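# Stack four numbered cartons on the pallet, largest lowest

## Task

Build a single straight, upright column from the four identical cube cartons, standing entirely on the small square wooden pallet, with no other bench object in contact with it. Each carton's number is printed on its underside. Order them so the biggest number is at the bottom and every carton carries a smaller number than the one beneath it, and each must sit on its numbered face when finished. Cartons may be tipped over on the table and tipped back to read the number. The column must stand by itself, not propped by the robot. When done, open the gripper and move the arm away.

## Robot and tools

Robot: one arm with six revolute joints and a two-finger parallel gripper. Column order of joints: waist, shoulder, elbow, wrist pitch, wrist yaw, wrist roll, followed by the gripper opening. The base may sit slightly tilted on the table.

Scene frame: origin on the tabletop right under the arm's base, +z up, +y to the left when facing along +x. Camera calibrations use this frame.

Tool execute_actions, argument "actions": a list holding at most one item, or empty. Empty list: nothing is commanded; the current state comes back with pictures. An action item is {"rows": [...], "steps": n}, with 1 to 15 rows and steps from 3 to 15 (default 15); each row lasts one control step of 1/30 s and the final row is reused for any remaining steps. A wait item is {"steps": n} with n up to 300, commanding nothing; reply time counts inside it. Optional "pictures": true adds camera images to a non-empty call. A refused call does nothing.

Each row holds 7 numbers, each in [-1, 1]. The first six are joint offsets, not poses: they are measured from the joint angles printed in the most recent result that listed them (or, before any such result, and for later calls within the same reply, from the pose at the start of the action). They are not added to the previous row. Scale per unit: waist 1.202 rad, shoulder 1.258, elbow 1.238, wrist pitch 2.073, wrist yaw and wrist roll 2.022. So to reach an angle, divide (target minus last reported angle) by that scale. Stated joint ranges (rad): waist -2.618..3.054, shoulder 0.000..3.142, elbow 0.000..3.142, wrist pitch -1.571..1.571, wrist yaw -1.571..1.571, wrist roll -2.094..2.094. Asking for more than 0.036 rad beyond an end is refused; true ends may differ by up to 0.036 rad, and an overshooting request is clipped, reported as "joint sent to its limit" (possibly referring to an earlier action). The seventh number is the gripper opening, absolute: +1 fully open, -1 closed.

Speed: each step a joint's target may lead its measured angle by at most 0.202 (waist), 0.258 (shoulder), 0.238 (elbow), 0.573 (wrist pitch), 0.522 (wrist yaw, roll) rad, and targets are pulled back if they would move the gripper more than 70 mm from where it is. Big moves therefore need several actions.

Gravity: sending all-zero offsets can let the arm sag bit by bit. To hold position, in the first call of a reply send offsets back to the intended angles, then zeros in later calls of that reply, and aim further whenever a joint still lags. Zeros are not a wait; they pull toward the reference angles.

After your last row the arm keeps moving toward it while you think, until it nearly stops or a step is HELD. Each action's result is captured 3 steps early; those steps finish during your reply.

Result lines: Joint positions (rad, then finger-pad gap in m, 0.094 when fully open) and Joint velocities (rad/s, m/s). grip_measured is the finger opening on the command scale; readings may carry a constant bias near 1 mm. To grasp, command about 0.03 below grip_measured for a firm hold, less for a gentler one; each pad pushes up to roughly 50-62 N, with a brief spike on contact. HELD marks steps where your row was partly or fully not applied. "joint command not followed" means the clearance check altered targets (mount blocks and posts count as part of the arm). MOTOR HOT appears from 75 °C; at 90 °C the arm halts for 10 s, and at 100 °C motors and gripper go limp and the arm drops; these show as OVER-TEMPERATURE FAULT. Holding loads heats motors, even while you think, so don't linger carrying a carton.

Occasional disturbances may pull on the held carton or nudge loose objects.

Tool zoom_image: {"camera": one of "cam_high", "cam_low", "cam_wrist", "region": [x0, y0, x1, y1]} in pixels of that camera's latest image, top-left origin, at most 504x504. Image sizes: cam_high 672x504, cam_low 672x504, cam_wrist 504x504 (fisheye, pose unknown). Use it to read printed numbers.

Tool finished_scene: {"scene": current scene number}; irreversible, grades the scene and gives the next task if any. Answering without a tool call ends everything.

Suggested order: look, find the pallet and cartons, tip each carton to read its number and set it back on that face, then place the largest on the pallet and stack downward in number, centred, release, lift clear, confirm it stands, then finish.

Avoid: dropping or slamming cartons, hard pushes, knocking anything off the table, leaving the stack leaning on the gripper.

Each tool is called after ">>>" as name(argument=value, ...), one argument or row to a line, values as JSON.

## Session

>>> execute_actions(
  actions=[],
)

Scene clock: 0.00 s of 8408.00 s.
grip_measured=+1.000
Joint positions: [-0.347  1.457  0.323  0.242  0.898  1.154  0.094]
Joint velocities: [ 0.002 -0.007 -0.012  0.007 -0.037  0.037  0.   ]
Motor temperatures (°C, as the motors report them): [23 22 24 22 21 22]

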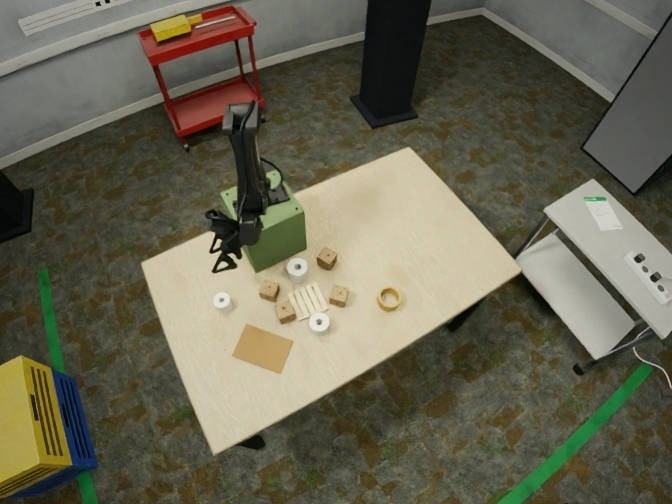

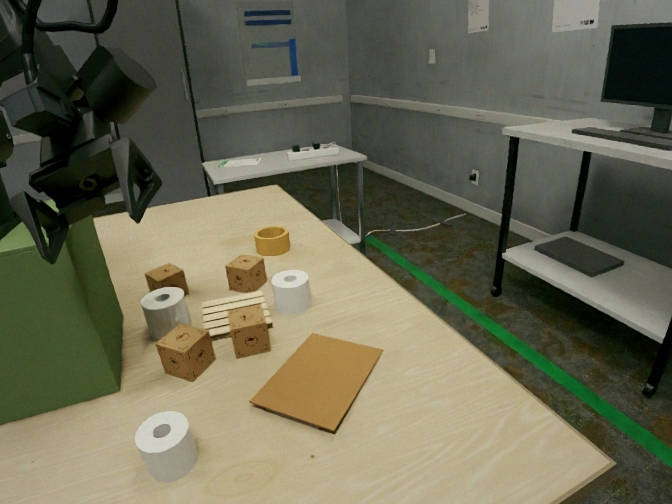

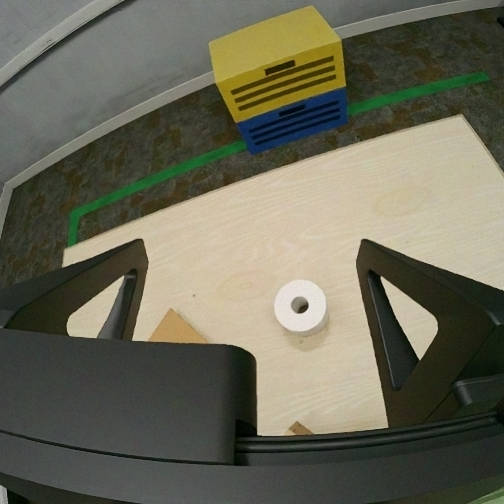

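>>> zoom_image(
  camera="cam_high",
  region=[240, 230, 380, 350],
)

>>> zoom_image(
  camera="cam_low",
  region=[120, 230, 330, 400],
)

Region (240, 230, 380, 350) of cam_high's 672x504 image, scaled by 3.600, with more detail than that image has; it fills the top 432 rows of this view, and the rest is white.

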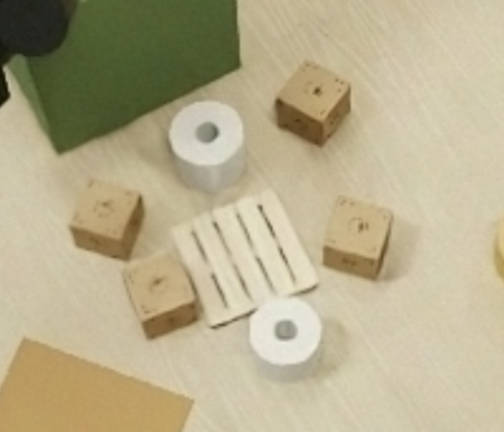

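Region (120, 230, 330, 400) of cam_low's 672x504 image, scaled by 2.400, with more detail than that image has; it fills the top 408 rows of this view, and the rest is white.

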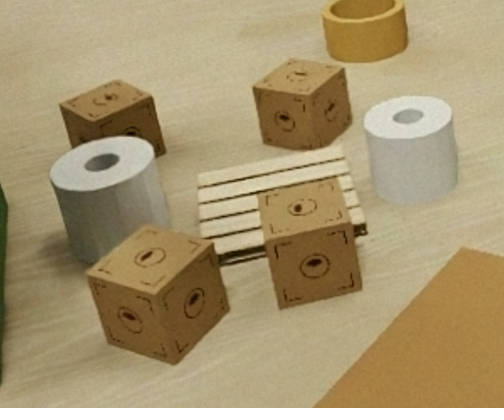

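>>> execute_actions(
  actions=[
    {"rows": [[0.001,0.01,0.008,-0.003,-0.01,-0.008,1],[0.003,0.035,0.024,-0.009,-0.03,-0.024,1],[0.005,0.07,0.045,-0.018,-0.06,-0.048,1],[0.008,0.115,0.07,-0.03,-0.095,-0.078,1],[0.011,0.165,0.098,-0.043,-0.135,-0.11,1],[0.015,0.22,0.128,-0.057,-0.178,-0.146,1],[0.019,0.278,0.158,-0.072,-0.222,-0.183,1],[0.023,0.336,0.188,-0.087,-0.266,-0.22,1],[0.027,0.392,0.217,-0.101,-0.308,-0.255,1],[0.03,0.444,0.243,-0.114,-0.346,-0.287,1],[0.033,0.49,0.266,-0.126,-0.379,-0.314,1],[0.036,0.53,0.285,-0.136,-0.405,-0.336,1],[0.038,0.562,0.299,-0.144,-0.423,-0.352,1],[0.039,0.586,0.309,-0.15,-0.434,-0.361,1],[0.04,0.602,0.313,-0.153,-0.438,-0.364,1]], "steps": 15},
  ],
)

>>> execute_actions(
  actions=[
    {"steps": 22},
  ],
  pictures=true,
)

Scene clock: 1.23 s of 8408.00 s.
grip_measured=+1.000
Joint positions: [-0.319  2.016  0.626  0.105  0.353  0.71   0.094]
Joint velocities: [ 0.154  1.77   0.813 -0.593 -1.941 -1.59   0.   ]
Motor temperatures (°C, as the motors report them): [23 22 24 23 21 22]
Steps of this call (steps 1 to 25: nothing new was sent; steps 26 to 37: the first 12 steps of this action). Readings (joint positions):
26: [-0.347 1.457 0.323 0.242 0.894 1.153]
27: [-0.347 1.461 0.323 0.242 0.885 1.147]
29: [-0.347 1.504 0.344 0.233 0.841 1.110]
33: [-0.339 1.740 0.478 0.180 0.636 0.940]
37: the state above

Scene clock: 1.97 s of 8408.00 s.
grip_measured=+1.000
Joint positions: [-0.304  2.218  0.685 -0.057  0.018  0.427  0.094]
Joint velocities: [-0.017 -0.007  0.017 -0.051 -0.037 -0.007  0.   ]
Motor temperatures (°C, as the motors report them): [23 22 24 23 21 22]
Kept back: nothing.
Steps of this call (steps 1 to 3: the last 3 steps of your previous action; steps 4 to 22: the robot went on to your last target). Readings (joint positions):
1: [-0.314 2.074 0.651 0.084 0.290 0.658]
2: [-0.310 2.123 0.669 0.063 0.234 0.612]
4: [-0.305 2.191 0.685 0.023 0.149 0.543]
8: [-0.304 2.218 0.685 -0.044 0.065 0.473]
22: the state above

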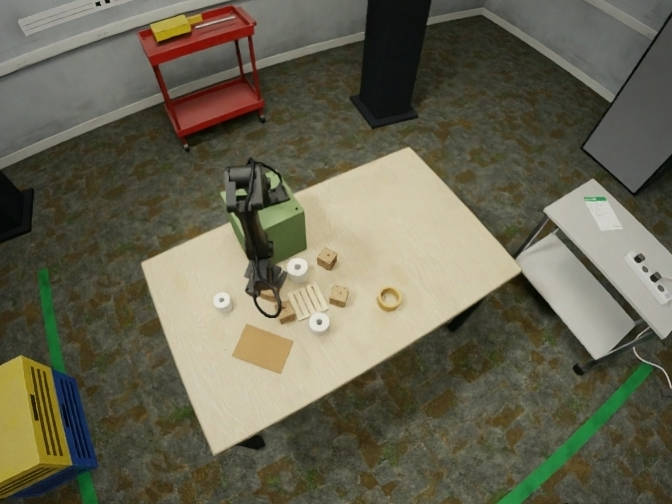

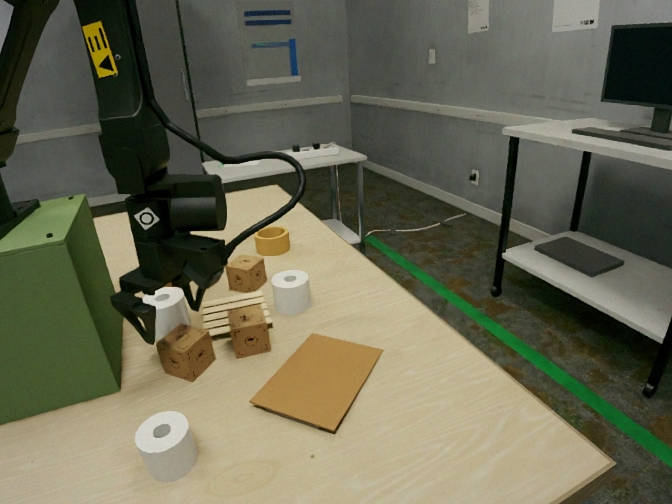

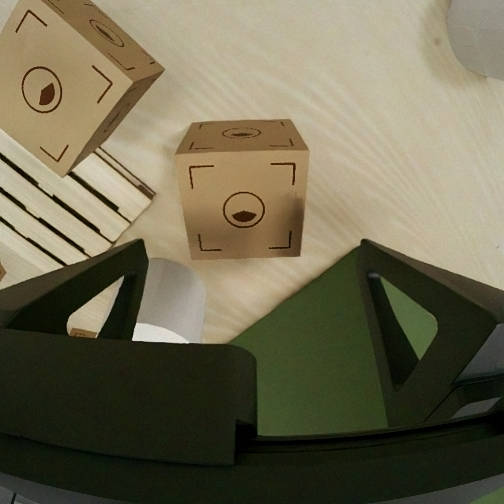

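>>> execute_actions(
  actions=[
    {"rows": [[0,0.006,0.014,0.008,0,-0.004,0.95],[0,0.015,0.024,0.014,0,-0.008,0.9],[0,0.028,0.033,0.02,0,-0.012,0.9],[-0.004,0.045,0.042,0.027,0,-0.012,0.9],[-0.006,0.064,0.05,0.034,0,-0.012,0.9],[-0.006,0.085,0.058,0.042,0,-0.012,0.9],[-0.006,0.107,0.066,0.05,0,-0.012,0.9],[-0.006,0.128,0.073,0.058,0,-0.012,0.9],[-0.006,0.148,0.08,0.065,0,-0.012,0.9],[-0.006,0.166,0.086,0.072,0,-0.012,0.9],[-0.006,0.181,0.09,0.077,0,-0.012,0.9],[-0.006,0.193,0.093,0.081,0,-0.012,0.9],[-0.006,0.201,0.095,0.083,0,-0.012,0.9],[-0.006,0.207,0.096,0.084,0,-0.012,0.9]], "steps": 15},
  ],
)

>>> execute_actions(
  actions=[
    {"steps": 12},
  ],
  pictures=true,
)

Scene clock: 2.73 s of 8408.00 s.
grip_measured=+0.902
Joint positions: [-0.304  2.414  0.774  0.049  0.016  0.411  0.089]
Joint velocities: [-0.007  0.632  0.105  0.3   -0.051 -0.051  0.001]
Motor temperatures (°C, as the motors report them): [23 23 24 23 21 22]
Steps of this call (steps 1 to 11: the robot went on to your last target; steps 12 to 23: the first 12 steps of this action). Readings (joint positions):
12: [-0.304 2.218 0.685 -0.058 0.016 0.425]
13: [-0.304 2.218 0.685 -0.057 0.016 0.424]
15: [-0.304 2.228 0.694 -0.054 0.016 0.419]
19: [-0.304 2.311 0.741 -0.008 0.016 0.414]
23: the state above

Scene clock: 3.13 s of 8408.00 s.
grip_measured=+0.902
Joint positions: [-0.304  2.469  0.779  0.089  0.016  0.41   0.089]
Joint velocities: [ 0.002 -0.002  0.012 -0.007  0.022 -0.037 -0.001]
Motor temperatures (°C, as the motors report them): [23 23 24 23 21 22]
Kept back: nothing.
Steps of this call (steps 1 to 3: the last 3 steps of your previous action; steps 4 to 12: the robot went on to your last target). Readings (joint positions):
1: [-0.304 2.433 0.778 0.058 0.016 0.411]
2: [-0.304 2.449 0.779 0.065 0.016 0.410]
4: [-0.304 2.466 0.779 0.071 0.016 0.410]
8: [-0.304 2.469 0.779 0.081 0.016 0.410]
12: the state above

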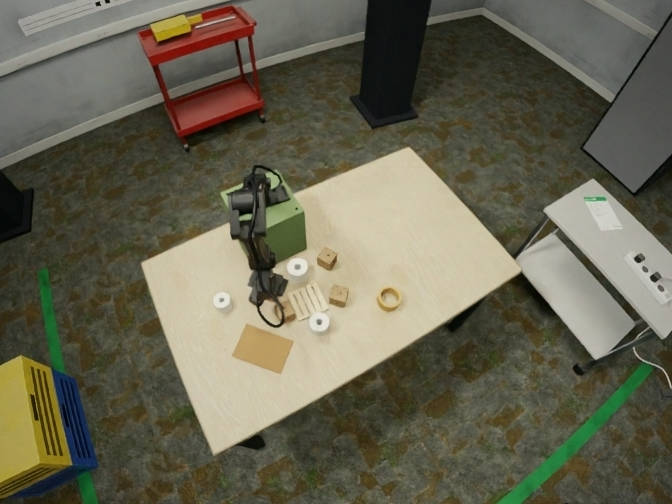

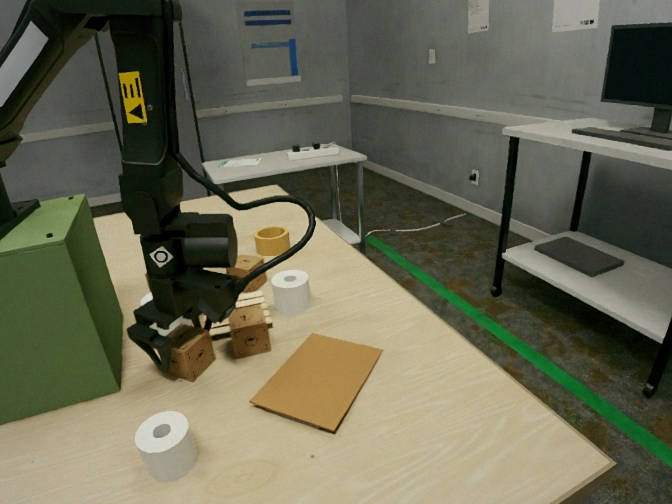

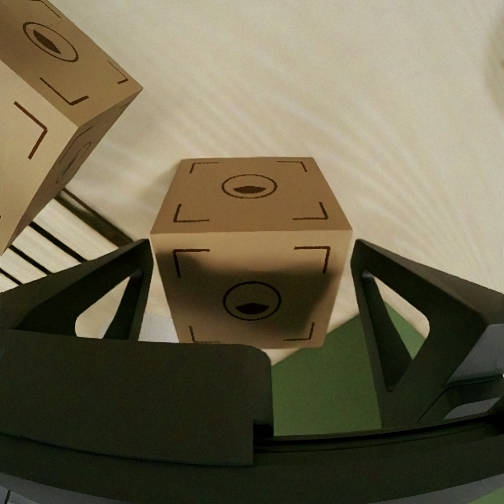

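>>> execute_actions(
  actions=[
    {"rows": [[0,0,0,0,0,-0.006,0.82],[0,0,0,0,0,-0.008,0.74],[0,0,0,0,0,-0.008,0.65],[0,0,0,0,0,-0.008,0.56],[0,0,0,0,0,-0.008,0.48],[0,0,0,0,0,-0.008,0.41],[0,0,0,0,0,-0.008,0.35],[0,0,0,0,0,-0.008,0.3],[0,0,0,0,0,-0.008,0.26],[0,0,0,0,0,-0.008,0.23],[0,0,0,0,0,-0.008,0.2]], "steps": 15},
  ],
)

Scene clock: 3.67 s of 8408.00 s.
grip_measured=+0.222
Joint positions: [-0.304  2.469  0.779  0.092  0.016  0.401  0.057]
Joint velocities: [-0.017 -0.012 -0.007 -0.007 -0.022 -0.022 -0.   ]
Motor temperatures (°C, as the motors report them): [23 23 24 23 21 22]
Steps of this call (steps 1 to 4: the robot went on to your last target; steps 5 to 16: the first 12 steps of this action). Readings (joint positions):
5: [-0.304 2.469 0.779 0.092 0.016 0.409]
6: [-0.304 2.469 0.779 0.092 0.016 0.407]
8: [-0.304 2.469 0.779 0.092 0.016 0.405]
12: [-0.304 2.469 0.779 0.092 0.016 0.402]
16: the state above

>>> execute_actions(
  actions=[
    {"rows": [[0,-0.01,0,-0.008,0,0,0.19],[0,-0.028,0,-0.02,0,0,0.19],[0,-0.052,0,-0.035,0,0,0.19],[0,-0.082,0,-0.052,0,0,0.19],[0,-0.115,0,-0.07,0.01,0,0.19],[0,-0.15,0,-0.088,0.04,0,0.19],[0,-0.185,0,-0.106,0.08,0,0.19],[0,-0.218,0,-0.122,0.13,0,0.19],[0,-0.248,0,-0.137,0.19,0,0.19],[0,-0.273,0,-0.15,0.26,0,0.19],[0,-0.293,0,-0.159,0.33,0,0.19],[0,-0.307,0,-0.165,0.4,0,0.19],[0,-0.315,0,-0.168,0.47,0,0.19],[0,-0.32,0,-0.17,0.53,0,0.19],[0,-0.32,0,-0.17,0.58,0,0.19]], "steps": 15},
  ],
)

>>> execute_actions(
  actions=[
    {"steps": 16},
  ],
  pictures=true,
)

Scene clock: 4.20 s of 8408.00 s.
grip_measured=+0.223
Joint positions: [-0.304  2.135  0.779 -0.13   0.389  0.401  0.057]
Joint velocities: [ 0.002 -0.935 -0.002 -0.418  2.835 -0.022  0.   ]
Motor temperatures (°C, as the motors report them): [23 23 24 23 21 22]
Steps of this call (steps 1 to 3: the last 3 steps of your previous action; step 4: the robot went on to your last target; steps 5 to 16: the first 12 steps of this action). Readings (joint positions):
5: [-0.304 2.469 0.779 0.092 0.016 0.401]
6: [-0.304 2.468 0.779 0.089 0.016 0.401]
8: [-0.304 2.449 0.779 0.060 0.016 0.401]
12: [-0.304 2.309 0.779 -0.049 0.085 0.401]
16: the state above

Scene clock: 4.73 s of 8408.00 s.
grip_measured=+0.223
Joint positions: [-0.304  2.076  0.779 -0.239  1.13   0.401  0.057]
Joint velocities: [-0.002 -0.007 -0.007 -0.051  0.125  0.051  0.   ]
Motor temperatures (°C, as the motors report them): [23 23 24 23 21 22]
Kept back: nothing.
Steps of this call (steps 1 to 3: the last 3 steps of your previous action; steps 4 to 16: the robot went on to your last target). Readings (joint positions):
1: [-0.304 2.107 0.779 -0.144 0.488 0.401]
2: [-0.304 2.089 0.779 -0.157 0.586 0.401]
4: [-0.304 2.076 0.779 -0.179 0.780 0.401]
8: [-0.304 2.076 0.779 -0.219 1.008 0.401]
16: the state above

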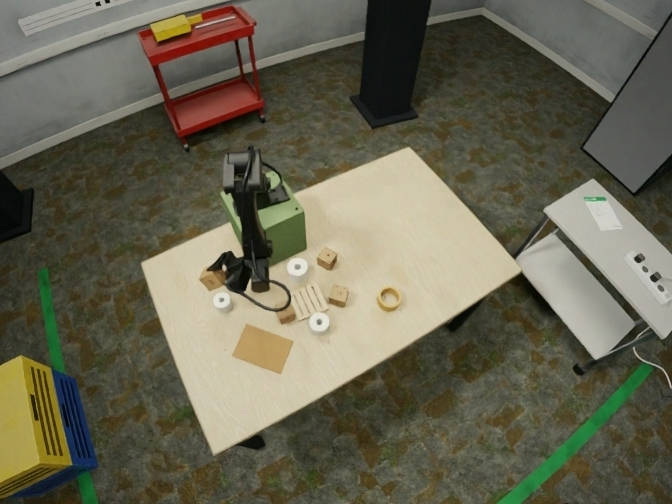

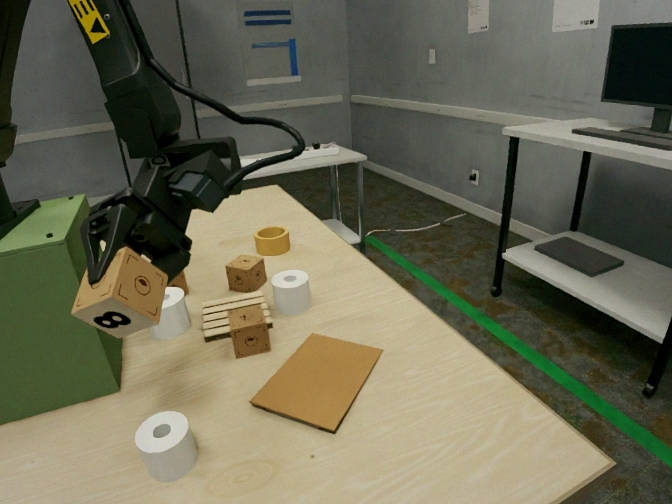

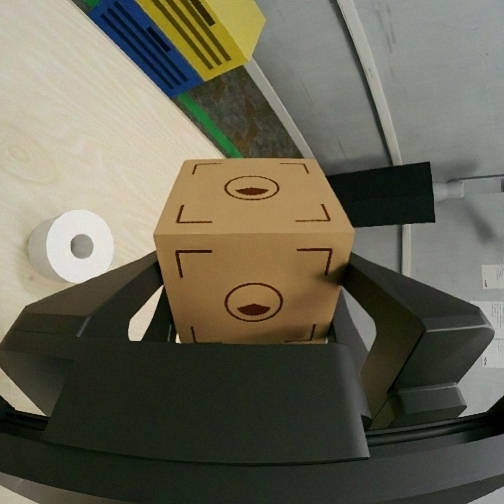

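>>> zoom_image(
  camera="cam_low",
  region=[50, 250, 190, 360],
)

Region (50, 250, 190, 360) of cam_low's 672x504 image, scaled by 3.600, with more detail than that image has; it fills the top 396 rows of this view, and the rest is white.

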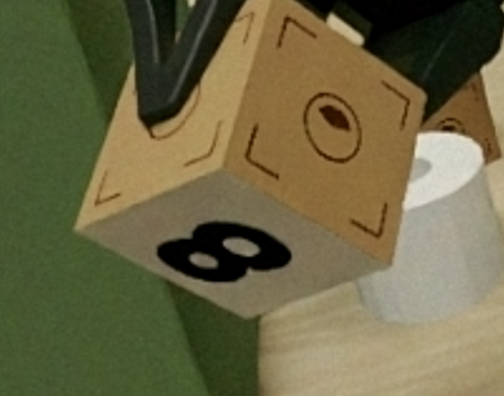

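>>> execute_actions(
  actions=[
    {"rows": [[0.006,0.002,0.01,-0.002,-0.02,-0.004,0.19],[0.02,0.006,0.025,-0.006,-0.06,-0.012,0.19],[0.042,0.013,0.045,-0.011,-0.11,-0.022,0.19],[0.07,0.023,0.067,-0.017,-0.17,-0.035,0.19],[0.103,0.036,0.09,-0.024,-0.23,-0.05,0.19],[0.14,0.052,0.114,-0.031,-0.29,-0.066,0.19],[0.178,0.069,0.138,-0.038,-0.35,-0.082,0.19],[0.216,0.087,0.161,-0.045,-0.405,-0.098,0.19],[0.252,0.104,0.182,-0.052,-0.452,-0.113,0.19],[0.285,0.12,0.2,-0.058,-0.49,-0.126,0.19],[0.313,0.134,0.215,-0.063,-0.52,-0.137,0.19],[0.336,0.146,0.227,-0.067,-0.538,-0.145,0.19],[0.352,0.155,0.235,-0.069,-0.548,-0.15,0.19],[0.362,0.161,0.24,-0.07,-0.552,-0.153,0.19],[0.366,0.164,0.242,-0.07,-0.553,-0.154,0.19]], "steps": 15},
  ],
)

>>> execute_actions(
  actions=[
    {"steps": 18},
  ],
  pictures=true,
)

Scene clock: 5.60 s of 8408.00 s.
grip_measured=+0.223
Joint positions: [-0.011  2.188  0.981 -0.29   0.463  0.237  0.057]
Joint velocities: [ 1.062  0.481  0.632 -0.125 -2.029 -0.593 -0.001]
Motor temperatures (°C, as the motors report them): [23 23 24 23 21 22]
Steps of this call (steps 1 to 14: the robot went on to your last target; steps 15 to 26: the first 12 steps of this action). Readings (joint positions):
15: [-0.304 2.076 0.779 -0.243 1.140 0.399]
16: [-0.302 2.076 0.779 -0.243 1.115 0.395]
18: [-0.284 2.079 0.794 -0.258 1.022 0.378]
22: [-0.162 2.126 0.887 -0.279 0.742 0.314]
26: the state above

Scene clock: 6.20 s of 8408.00 s.
grip_measured=+0.222
Joint positions: [ 0.142  2.274  1.059 -0.366  0.025  0.098  0.057]
Joint velocities: [-0.007 -0.007 -0.007 -0.037 -0.037 -0.022  0.   ]
Motor temperatures (°C, as the motors report them): [23 23 24 23 21 22]
Kept back: nothing.
Steps of this call (steps 1 to 3: the last 3 steps of your previous action; steps 4 to 18: the robot went on to your last target). Readings (joint positions):
1: [0.026 2.206 1.003 -0.295 0.394 0.216]
2: [0.062 2.225 1.024 -0.302 0.323 0.194]
4: [0.124 2.257 1.054 -0.310 0.202 0.157]
8: [0.159 2.274 1.059 -0.340 0.075 0.118]
18: the state above

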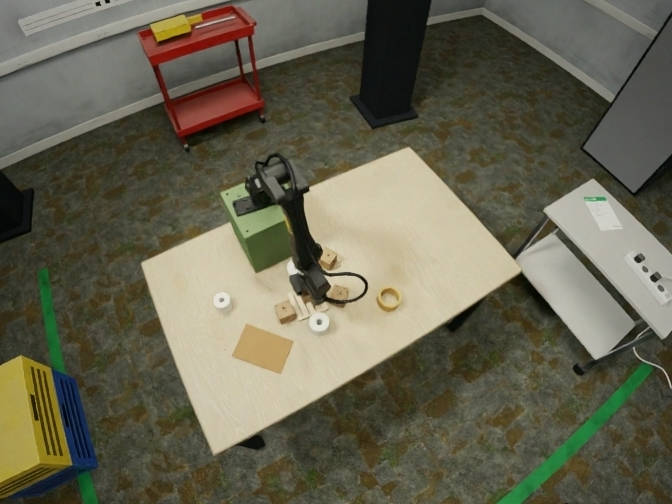

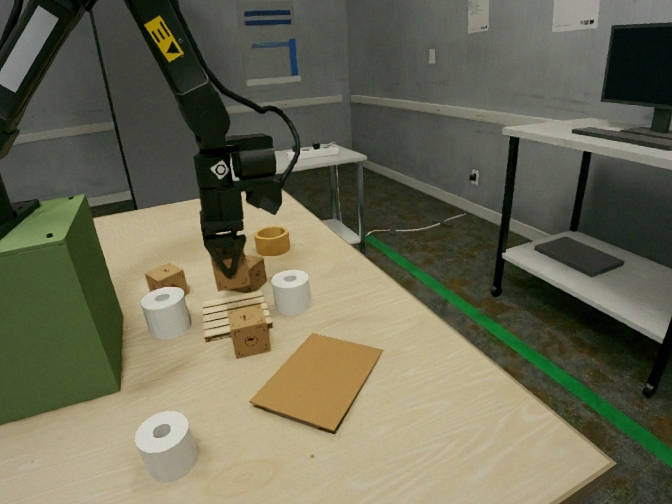

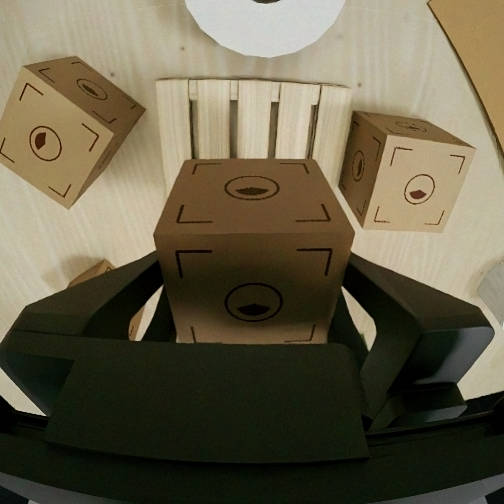

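>>> execute_actions(
  actions=[
    {"rows": [[0,0.006,0.008,0.008,-0.005,0.005,0.19],[0,0.014,0.014,0.014,-0.005,0.01,0.19],[0,0.025,0.018,0.021,-0.005,0.015,0.19],[0,0.039,0.022,0.028,-0.005,0.02,0.19],[0,0.055,0.026,0.036,-0.005,0.02,0.19],[0,0.072,0.03,0.044,-0.005,0.02,0.19],[0,0.09,0.034,0.052,-0.005,0.02,0.19],[0,0.107,0.038,0.06,-0.005,0.02,0.19],[0,0.123,0.042,0.067,-0.005,0.02,0.19],[0,0.138,0.045,0.073,-0.005,0.02,0.19],[0,0.15,0.047,0.078,-0.005,0.02,0.19],[0,0.159,0.049,0.082,-0.005,0.02,0.19],[0,0.166,0.05,0.084,-0.005,0.02,0.19],[0,0.17,0.05,0.085,-0.005,0.02,0.19]], "steps": 15},
  ],
)

>>> execute_actions(
  actions=[
    {"steps": 12},
  ],
  pictures=true,
)

>>> zoom_image(
  camera="cam_low",
  region=[150, 220, 320, 370],
)

Scene clock: 6.90 s of 8408.00 s.
grip_measured=+0.222
Joint positions: [ 0.142  2.44   1.092 -0.259  0.02   0.128  0.057]
Joint velocities: [-0.002  0.54   0.027  0.271  0.022 -0.022 -0.001]
Motor temperatures (°C, as the motors report them): [23 23 24 23 21 22]
Steps of this call (steps 1 to 9: the robot went on to your last target; steps 10 to 21: the first 12 steps of this action). Readings (joint positions):
10: [0.142 2.274 1.059 -0.367 0.020 0.097]
11: [0.142 2.274 1.059 -0.366 0.020 0.100]
13: [0.142 2.282 1.059 -0.357 0.020 0.109]
17: [0.142 2.349 1.078 -0.312 0.020 0.122]
21: the state above

Scene clock: 7.30 s of 8408.00 s.
grip_measured=+0.222
Joint positions: [ 0.142  2.489  1.092 -0.217  0.02   0.131  0.057]
Joint velocities: [-0.012  0.002  0.007  0.022 -0.051 -0.007  0.   ]
Motor temperatures (°C, as the motors report them): [23 23 24 23 21 22]
Kept back: nothing.
Steps of this call (steps 1 to 3: the last 3 steps of your previous action; steps 4 to 12: the robot went on to your last target). Readings (joint positions):
1: [0.142 2.457 1.092 -0.250 0.020 0.129]
2: [0.142 2.471 1.092 -0.244 0.020 0.129]
4: [0.142 2.487 1.092 -0.239 0.020 0.130]
8: [0.142 2.489 1.092 -0.227 0.020 0.131]
12: the state above

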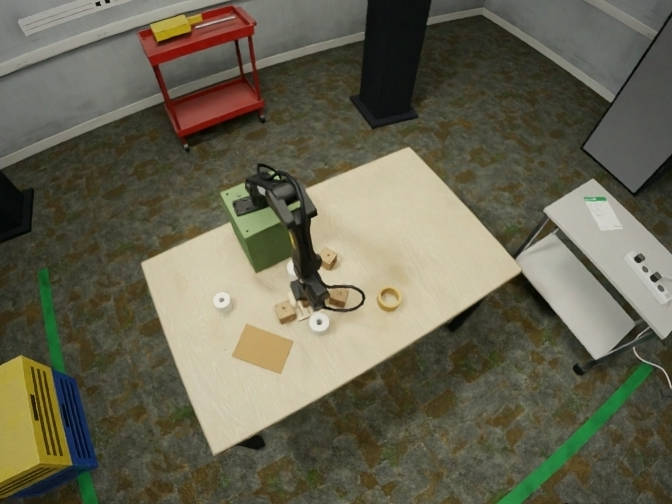

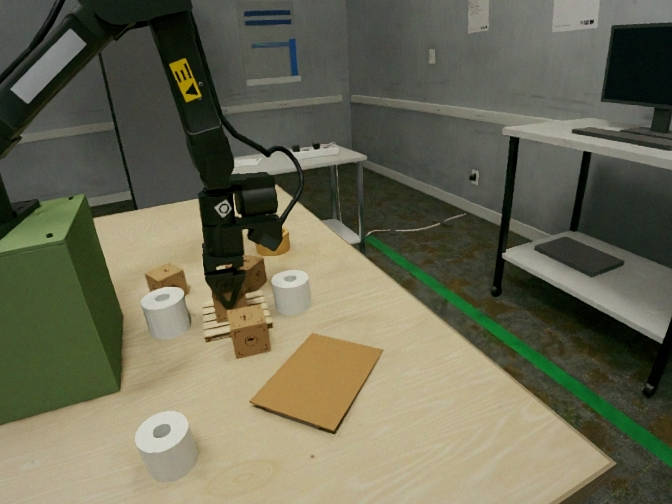

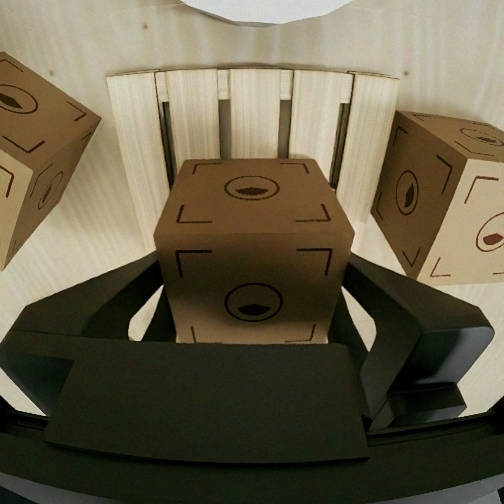

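Region (150, 220, 320, 370) of cam_low's 672x504 image, scaled by 2.965, with more detail than that image has; it fills the top 445 rows of this view, and the rest is white.

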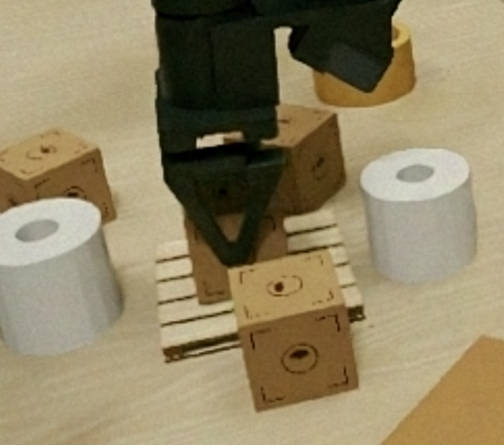

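>>> execute_actions(
  actions=[
    {"rows": [[0,0,0,0.014,0,0,0.19],[0,0,0,0.018,0,0,0.19],[0,0,0,0.021,0,0,0.19]], "steps": 15},
  ],
  pictures=true,
)

Scene clock: 7.80 s of 8408.00 s.
grip_measured=+0.222
Joint positions: [ 0.142  2.489  1.092 -0.198  0.02   0.132  0.057]
Joint velocities: [ 0.007 -0.007 -0.002  0.037 -0.051 -0.007 -0.001]
Motor temperatures (°C, as the motors report them): [23 23 24 23 21 22]
Steps of this call (steps 1 to 3: the robot went on to your last target; steps 4 to 15: the first 12 steps of this action). Readings (joint positions):
4: [0.142 2.489 1.092 -0.214 0.020 0.132]
5: [0.142 2.489 1.092 -0.213 0.020 0.132]
7: [0.142 2.489 1.092 -0.208 0.020 0.132]
11: [0.142 2.489 1.092 -0.201 0.020 0.132]
15: the state above

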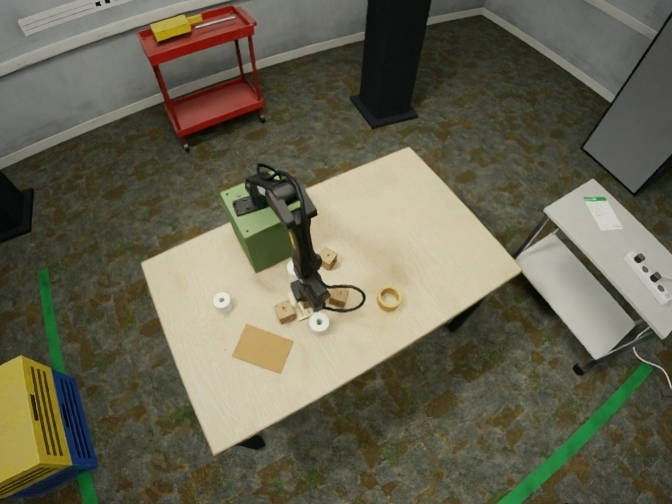

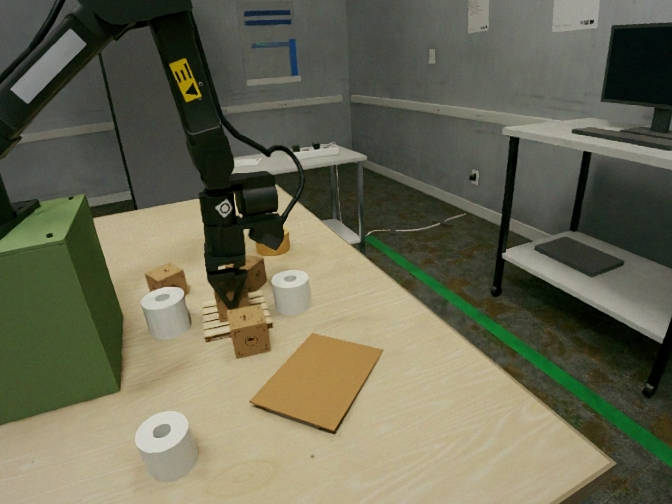

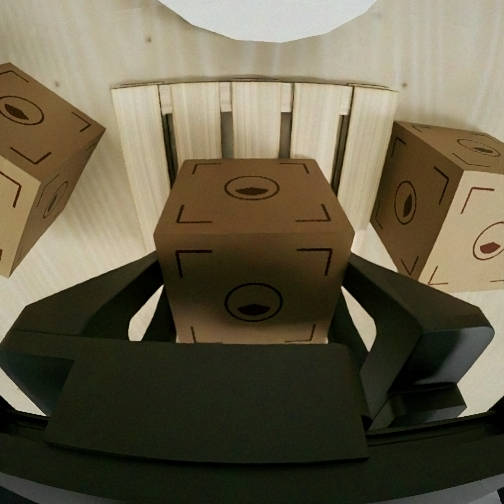

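>>> execute_actions(
  actions=[
    {"rows": [[0,0.012,0,0.012,0,0,0.19],[0,0.017,0,0.013,0,0,0.19],[0,0.019,0,0.014,0,0,0.19],[0,0.019,0,0.014,0,0,0.19],[0,0.017,0,0.014,0,0,0.19],[0,0.015,0,0.014,0,0,0.19]], "steps": 12},
  ],
)

Scene clock: 8.20 s of 8408.00 s.
grip_measured=+0.222
Joint positions: [ 0.142  2.489  1.092 -0.194  0.02   0.132  0.057]
Joint velocities: [-0.007  0.002  0.002  0.007 -0.022 -0.022 -0.001]
Motor temperatures (°C, as the motors report them): [23 23 24 23 21 22]
Steps of this call (steps 1 to 3: the last 3 steps of your previous action; steps 4 to 12: the first 9 steps of this action). Readings (joint positions):
4: [0.142 2.489 1.092 -0.197 0.020 0.132]
5: [0.142 2.489 1.092 -0.197 0.020 0.132]
7: [0.142 2.489 1.092 -0.196 0.020 0.132]
11: [0.142 2.489 1.092 -0.194 0.020 0.132]
12: the state above

>>> execute_actions(
  actions=[
    {"rows": [[0,0.02,0,0.005,0,0,0.19],[0,0.023,0,0.005,0,0,0.19],[0,0.025,0,0.005,0,0,0.19],[0,0.025,0,0.005,0,0,0.19],[0,0.02,0,0.005,0,0,0.19],[0,0.015,0,0.005,0,0,0.19]], "steps": 11},
  ],
)

Scene clock: 8.57 s of 8408.00 s.
grip_measured=+0.222
Joint positions: [ 0.142  2.493  1.092 -0.192  0.02   0.132  0.057]
Joint velocities: [-0.022  0.012  0.007  0.022 -0.007 -0.051 -0.001]
Motor temperatures (°C, as the motors report them): [23 23 24 23 21 22]
Steps of this call (steps 1 to 3: the last 3 steps of your previous action; steps 4 to 11: the first 8 steps of this action). Readings (joint positions):
4: [0.142 2.489 1.092 -0.193 0.020 0.132]
5: [0.142 2.491 1.092 -0.193 0.020 0.132]
7: [0.142 2.493 1.092 -0.192 0.020 0.132]
11: the state above

>>> execute_actions(
  actions=[
    {"rows": [[0,0,0,0,0,0,0.28],[0,0,0,0,0,0,0.37],[0,0,0,0,0,0,0.46],[0,0,0,0,0,0,0.55],[0,-0.008,0,-0.006,0,0,0.6],[0,-0.022,0,-0.016,0,0,0.6],[0,-0.04,0,-0.028,0,0,0.6],[0,-0.06,0,-0.041,0,0,0.6],[0,-0.082,0,-0.054,0,0,0.6],[0,-0.104,0,-0.067,0,0,0.6],[0,-0.124,0,-0.079,0,0,0.6],[0,-0.141,0,-0.089,0,0,0.6],[0,-0.154,0,-0.096,0,0.02,0.6],[0,-0.162,0,-0.1,0,0.06,0.6],[0,-0.166,0,-0.1,0,0.12,0.6]], "steps": 15},
  ],
)

Scene clock: 9.30 s of 8408.00 s.
grip_measured=+0.598
Joint positions: [ 0.142  2.398  1.092 -0.294  0.02   0.132  0.075]
Joint velocities: [-0.002 -0.857  0.017 -0.462  0.037  0.007 -0.001]
Motor temperatures (°C, as the motors report them): [23 24 24 23 21 22]
Steps of this call (steps 1 to 3: the last 3 steps of your previous action; steps 4 to 10: the robot went on to your last target; steps 11 to 22: the first 12 steps of this action). Readings (joint positions):
11: [0.142 2.493 1.092 -0.192 0.020 0.132]
12: [0.142 2.493 1.092 -0.192 0.020 0.132]
14: [0.142 2.493 1.092 -0.193 0.020 0.132]
18: [0.142 2.484 1.092 -0.214 0.020 0.132]
22: the state above

>>> execute_actions(
  actions=[
    {"rows": [[-0.008,-0.09,0.005,-0.05,0,0.18,0.65],[-0.024,-0.09,0.01,-0.05,0,0.25,0.7],[-0.046,-0.09,0.015,-0.05,0,0.32,0.75],[-0.073,-0.09,0.02,-0.05,0,0.39,0.8],[-0.103,-0.09,0.025,-0.05,0,0.46,0.85],[-0.134,-0.088,0.03,-0.049,0,0.52,0.9],[-0.164,-0.084,0.033,-0.047,0,0.575,0.95],[-0.191,-0.077,0.035,-0.043,0,0.62,1],[-0.213,-0.067,0.037,-0.038,0,0.65,1],[-0.229,-0.055,0.037,-0.032,0,0.67,1],[-0.24,-0.043,0.037,-0.026,0,0.68,1],[-0.246,-0.032,0.037,-0.02,0,0.686,1],[-0.248,-0.024,0.037,-0.016,0,0.686,1],[-0.248,-0.019,0.037,-0.013,0,0.686,1],[-0.248,-0.017,0.037,-0.012,0,0.686,1]], "steps": 15},
  ],
)

>>> execute_actions(
  actions=[
    {"steps": 15},
  ],
  pictures=true,
)

Scene clock: 9.90 s of 8408.00 s.
grip_measured=+1.000
Joint positions: [-0.146  2.306  1.123 -0.357  0.014  1.26   0.094]
Joint velocities: [-0.686  0.3    0.061  0.198  0.037  1.707  0.   ]
Motor temperatures (°C, as the motors report them): [23 24 24 23 21 22]
Steps of this call (steps 1 to 3: the last 3 steps of your previous action; steps 4 to 6: the robot went on to your last target; steps 7 to 18: the first 12 steps of this action). Readings (joint positions):
7: [0.142 2.285 1.092 -0.345 0.020 0.316]
8: [0.140 2.285 1.092 -0.352 0.019 0.374]
10: [0.122 2.285 1.092 -0.364 0.014 0.536]
14: [-0.004 2.285 1.102 -0.372 0.007 0.933]
18: the state above

Scene clock: 10.40 s of 8408.00 s.
grip_measured=+1.000
Joint positions: [-0.162  2.373  1.125 -0.334  0.016  1.503  0.094]
Joint velocities: [-0.012  0.017 -0.007  0.066  0.037  0.125  0.   ]
Motor temperatures (°C, as the motors report them): [23 24 24 23 21 22]
Kept back: nothing.
Steps of this call (steps 1 to 3: the last 3 steps of your previous action; steps 4 to 15: the robot went on to your last target). Readings (joint positions):
1: [-0.164 2.317 1.125 -0.349 0.016 1.311]
2: [-0.174 2.330 1.125 -0.343 0.018 1.352]
4: [-0.175 2.355 1.125 -0.341 0.018 1.410]
8: [-0.163 2.373 1.125 -0.341 0.016 1.470]
15: the state above

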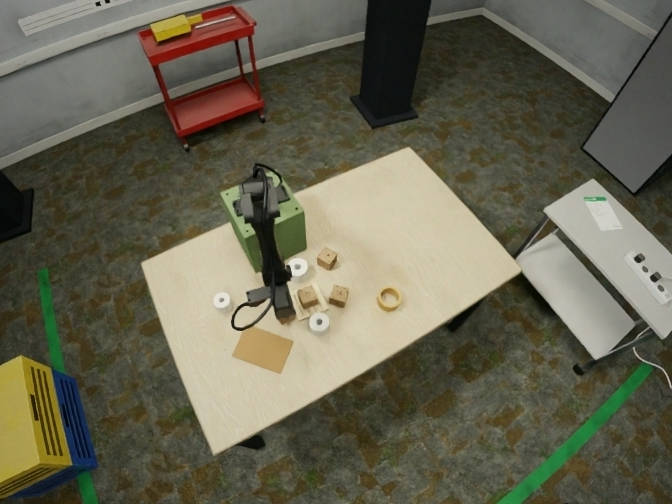

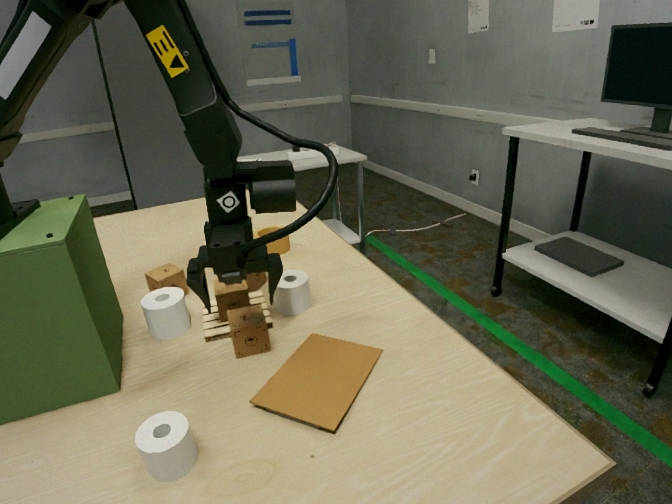

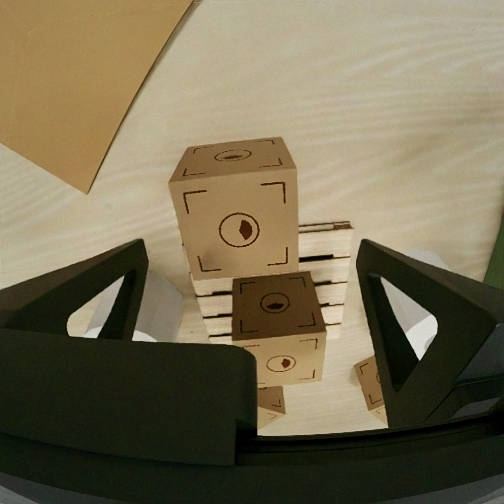

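>>> execute_actions(
  actions=[
    {"rows": [[0.006,0.004,0.016,0.006,0,-0.015,1],[0.012,0.01,0.028,0.01,0,-0.03,1],[0.018,0.02,0.038,0.014,0,-0.042,1],[0.022,0.033,0.046,0.019,0,-0.048,1],[0.022,0.048,0.054,0.024,0,-0.048,0.95],[0.022,0.065,0.061,0.03,0,-0.048,0.9],[0.022,0.083,0.068,0.036,0,-0.048,0.9],[0.022,0.1,0.074,0.042,0,-0.048,0.9],[0.022,0.117,0.08,0.048,0,-0.048,0.9],[0.022,0.132,0.084,0.053,0,-0.048,0.9],[0.022,0.144,0.087,0.057,0,-0.048,0.9],[0.022,0.154,0.089,0.06,0,-0.048,0.9],[0.022,0.161,0.091,0.062,0,-0.048,0.9],[0.022,0.165,0.091,0.063,0,-0.048,0.9]], "steps": 15},
  ],
)

>>> execute_actions(
  actions=[
    {"steps": 12},
  ],
  pictures=true,
)

Scene clock: 11.07 s of 8408.00 s.
grip_measured=+0.902
Joint positions: [-0.14   2.476  1.212 -0.311  0.017  1.421  0.089]
Joint velocities: [ 0.002  0.076  0.105 -0.242  0.081 -0.081 -0.001]
Motor temperatures (°C, as the motors report them): [23 24 24 23 21 22]
Steps of this call (steps 1 to 8: the robot went on to your last target; steps 9 to 20: the first 12 steps of this action). Readings (joint positions):
9: [-0.162 2.373 1.125 -0.333 0.016 1.505]
10: [-0.161 2.373 1.125 -0.333 0.015 1.495]
12: [-0.156 2.379 1.135 -0.332 0.015 1.468]
16: [-0.142 2.435 1.185 -0.296 0.014 1.435]
20: the state above

Scene clock: 11.47 s of 8408.00 s.
grip_measured=+0.902
Joint positions: [-0.14   2.581  1.219 -0.26   0.016  1.413  0.089]
Joint velocities: [-0.012 -0.002 -0.007  0.051 -0.081 -0.007  0.001]
Motor temperatures (°C, as the motors report them): [23 24 24 23 21 22]
Kept back: nothing.
Steps of this call (steps 1 to 3: the last 3 steps of your previous action; steps 4 to 12: the robot went on to your last target). Readings (joint positions):
1: [-0.140 2.480 1.216 -0.319 0.017 1.419]
2: [-0.140 2.484 1.219 -0.328 0.019 1.418]
4: [-0.140 2.493 1.219 -0.345 0.023 1.416]
8: [-0.140 2.552 1.219 -0.293 0.020 1.413]
12: the state above

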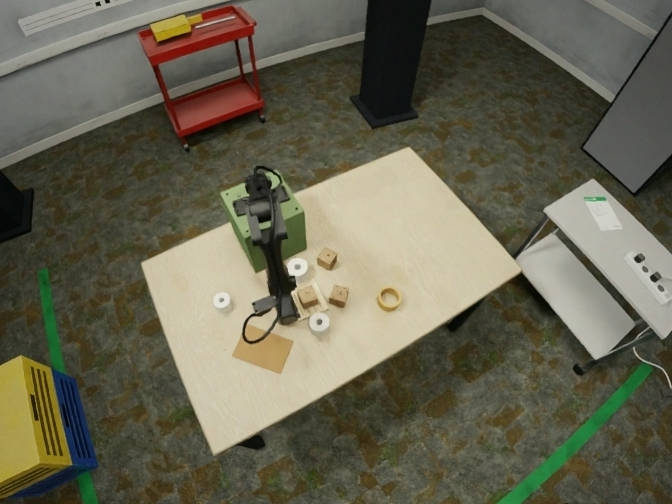

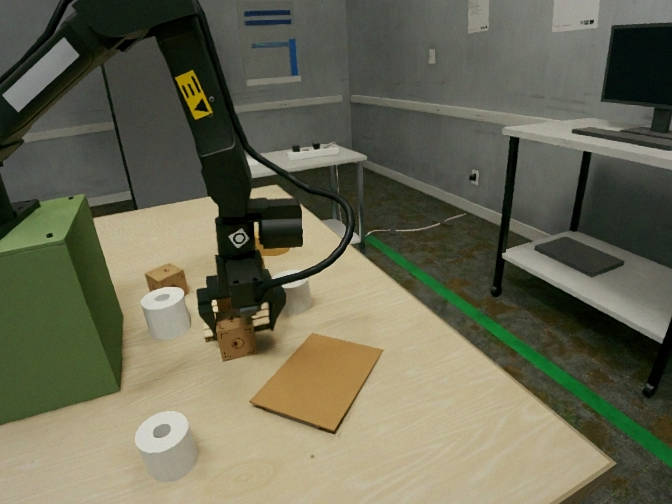

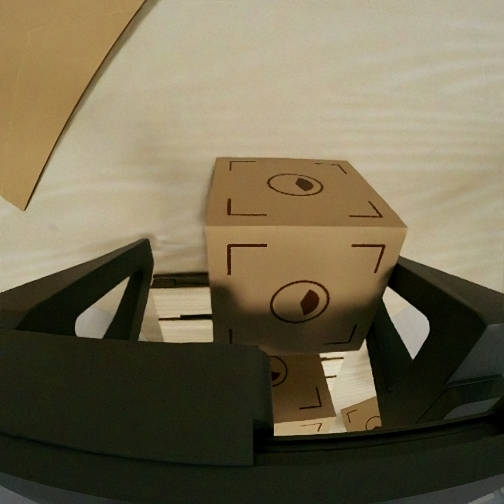

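>>> execute_actions(
  actions=[
    {"rows": [[0,0,0,0.02,0,0,0.85],[0,0,0,0.024,0,0,0.79],[0,0,0,0.026,0,0,0.72],[0,0,0,0.026,0,0,0.65],[0,0,0,0.026,0,0,0.58],[0,0,0,0.026,0,0,0.51],[0,0,0,0.026,0,0,0.45],[0,0,0,0.026,0,0,0.39],[0,0,0,0.026,0,0,0.34],[0,0,0,0.026,0,0,0.3],[0,0,0,0.026,0,0,0.26],[0,0,0,0.026,0,0,0.23],[0,0,0,0.026,0,0,0.21],[0,0,0,0.026,0,0,0.19]], "steps": 15},
  ],
)

>>> execute_actions(
  actions=[
    {"steps": 7},
  ],
  pictures=true,
)

Scene clock: 11.97 s of 8408.00 s.
grip_measured=+0.247
Joint positions: [-0.14   2.581  1.219 -0.228  0.013  1.413  0.059]
Joint velocities: [ 0.002 -0.007  0.007 -0.007  0.022 -0.022 -0.019]
Motor temperatures (°C, as the motors report them): [23 24 24 23 21 22]
Steps of this call (steps 1 to 3: the robot went on to your last target; steps 4 to 15: the first 12 steps of this action). Readings (joint positions):
4: [-0.140 2.581 1.219 -0.239 0.015 1.413]
5: [-0.140 2.581 1.219 -0.239 0.015 1.413]
7: [-0.140 2.581 1.219 -0.235 0.014 1.413]
11: [-0.140 2.581 1.219 -0.230 0.014 1.413]
15: the state above

Scene clock: 12.20 s of 8408.00 s.
grip_measured=+0.229
Joint positions: [-0.14   2.581  1.219 -0.227  0.013  1.413  0.058]
Joint velocities: [-0.022 -0.012  0.007  0.022 -0.022 -0.022 -0.   ]
Motor temperatures (°C, as the motors report them): [23 24 24 23 21 22]
Kept back: nothing.
Steps of this call (steps 1 to 3: the last 3 steps of your previous action; steps 4 to 7: the robot went on to your last target). Readings (joint positions):
1: [-0.140 2.581 1.219 -0.227 0.013 1.413]
2: [-0.140 2.581 1.219 -0.227 0.013 1.413]
4: [-0.140 2.581 1.219 -0.227 0.013 1.413]
7: the state above

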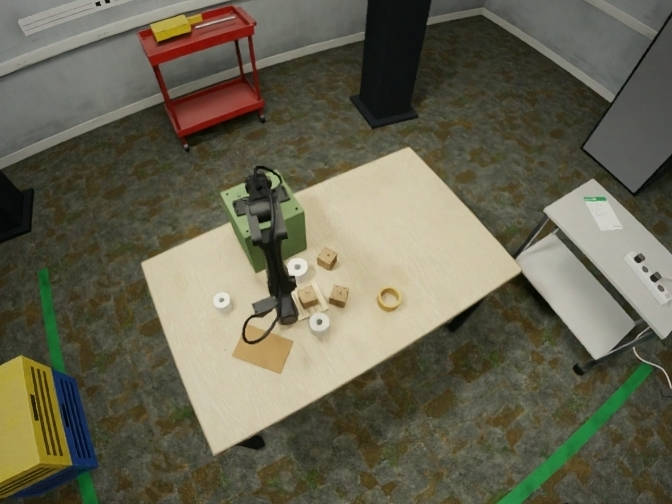

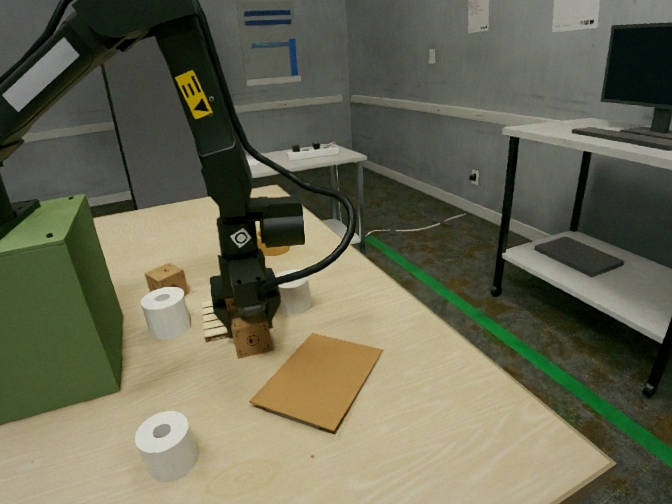

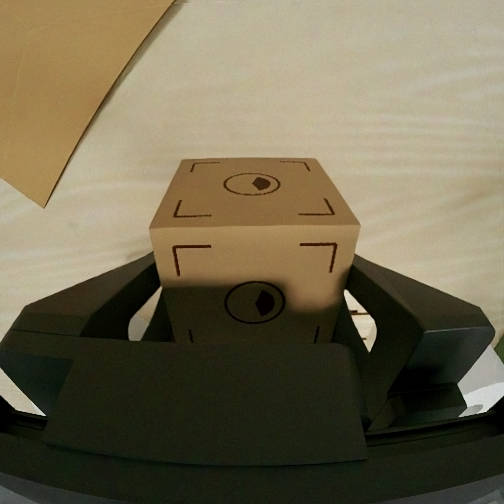

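>>> execute_actions(
  actions=[
    {"rows": [[0,-0.01,0,-0.008,0,0,0.19],[0,-0.026,0,-0.018,0,0,0.19],[0,-0.047,0,-0.031,0,0,0.19],[-0.005,-0.072,0,-0.046,0,-0.01,0.19],[-0.01,-0.1,0,-0.062,0,-0.04,0.19],[-0.015,-0.13,0,-0.078,0.01,-0.09,0.19],[-0.02,-0.158,0,-0.094,0.03,-0.15,0.19],[-0.02,-0.184,0,-0.108,0.06,-0.22,0.19],[-0.02,-0.207,0,-0.12,0.1,-0.29,0.19],[-0.02,-0.225,0,-0.13,0.15,-0.36,0.19],[-0.02,-0.238,0,-0.136,0.21,-0.43,0.19],[-0.02,-0.246,0,-0.14,0.28,-0.5,0.19],[-0.02,-0.25,0,-0.14,0.36,-0.56,0.19],[-0.02,-0.25,0,-0.14,0.46,-0.61,0.19],[-0.02,-0.25,0,-0.14,0.58,-0.64,0.19]], "steps": 15},
  ],
)

>>> execute_actions(
  actions=[
    {"steps": 18},
  ],
  pictures=true,
)

Scene clock: 12.83 s of 8408.00 s.
grip_measured=+0.229
Joint positions: [-0.153  2.313  1.219 -0.415  0.231  0.885  0.058]
Joint velocities: [-0.002 -0.862 -0.007 -0.388  2.308 -2.821 -0.001]
Motor temperatures (°C, as the motors report them): [23 24 24 23 21 22]
Steps of this call (steps 1 to 7: the robot went on to your last target; steps 8 to 19: the first 12 steps of this action). Readings (joint positions):
8: [-0.140 2.581 1.219 -0.227 0.013 1.413]
9: [-0.140 2.581 1.219 -0.228 0.013 1.413]
11: [-0.140 2.569 1.219 -0.246 0.011 1.410]
15: [-0.146 2.464 1.219 -0.345 0.030 1.258]
19: the state above

Scene clock: 13.43 s of 8408.00 s.
grip_measured=+0.229
Joint positions: [-0.16   2.263  1.219 -0.499  1.127  0.134  0.058]
Joint velocities: [ 0.012  0.002  0.012  0.007  0.051 -0.095 -0.001]
Motor temperatures (°C, as the motors report them): [23 24 24 23 21 22]
Kept back: nothing.
Steps of this call (steps 1 to 3: the last 3 steps of your previous action; steps 4 to 18: the robot went on to your last target). Readings (joint positions):
1: [-0.153 2.288 1.219 -0.424 0.323 0.784]
2: [-0.153 2.271 1.219 -0.431 0.420 0.683]
4: [-0.154 2.261 1.219 -0.443 0.617 0.492]
8: [-0.159 2.263 1.219 -0.480 0.931 0.270]
18: the state above

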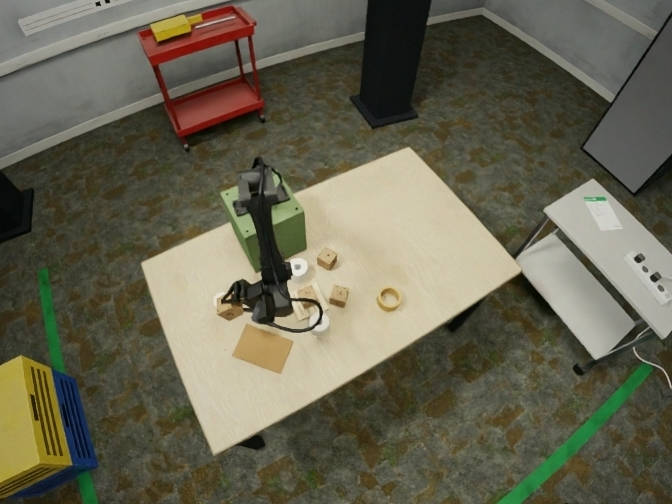

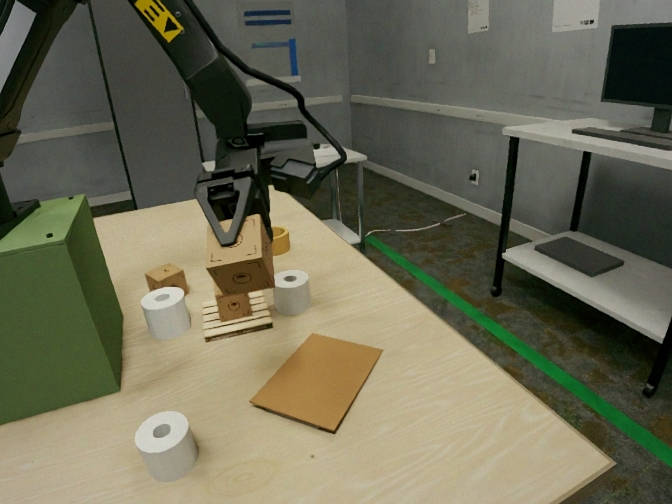

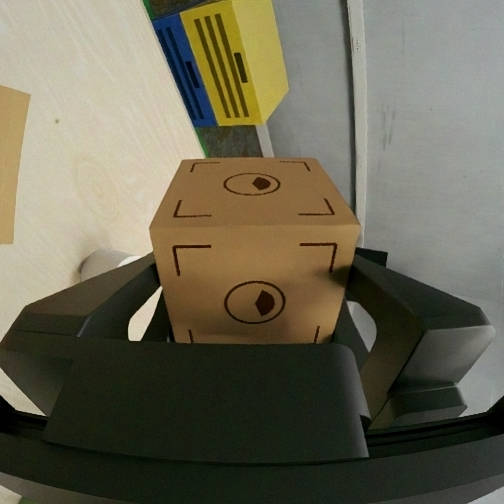

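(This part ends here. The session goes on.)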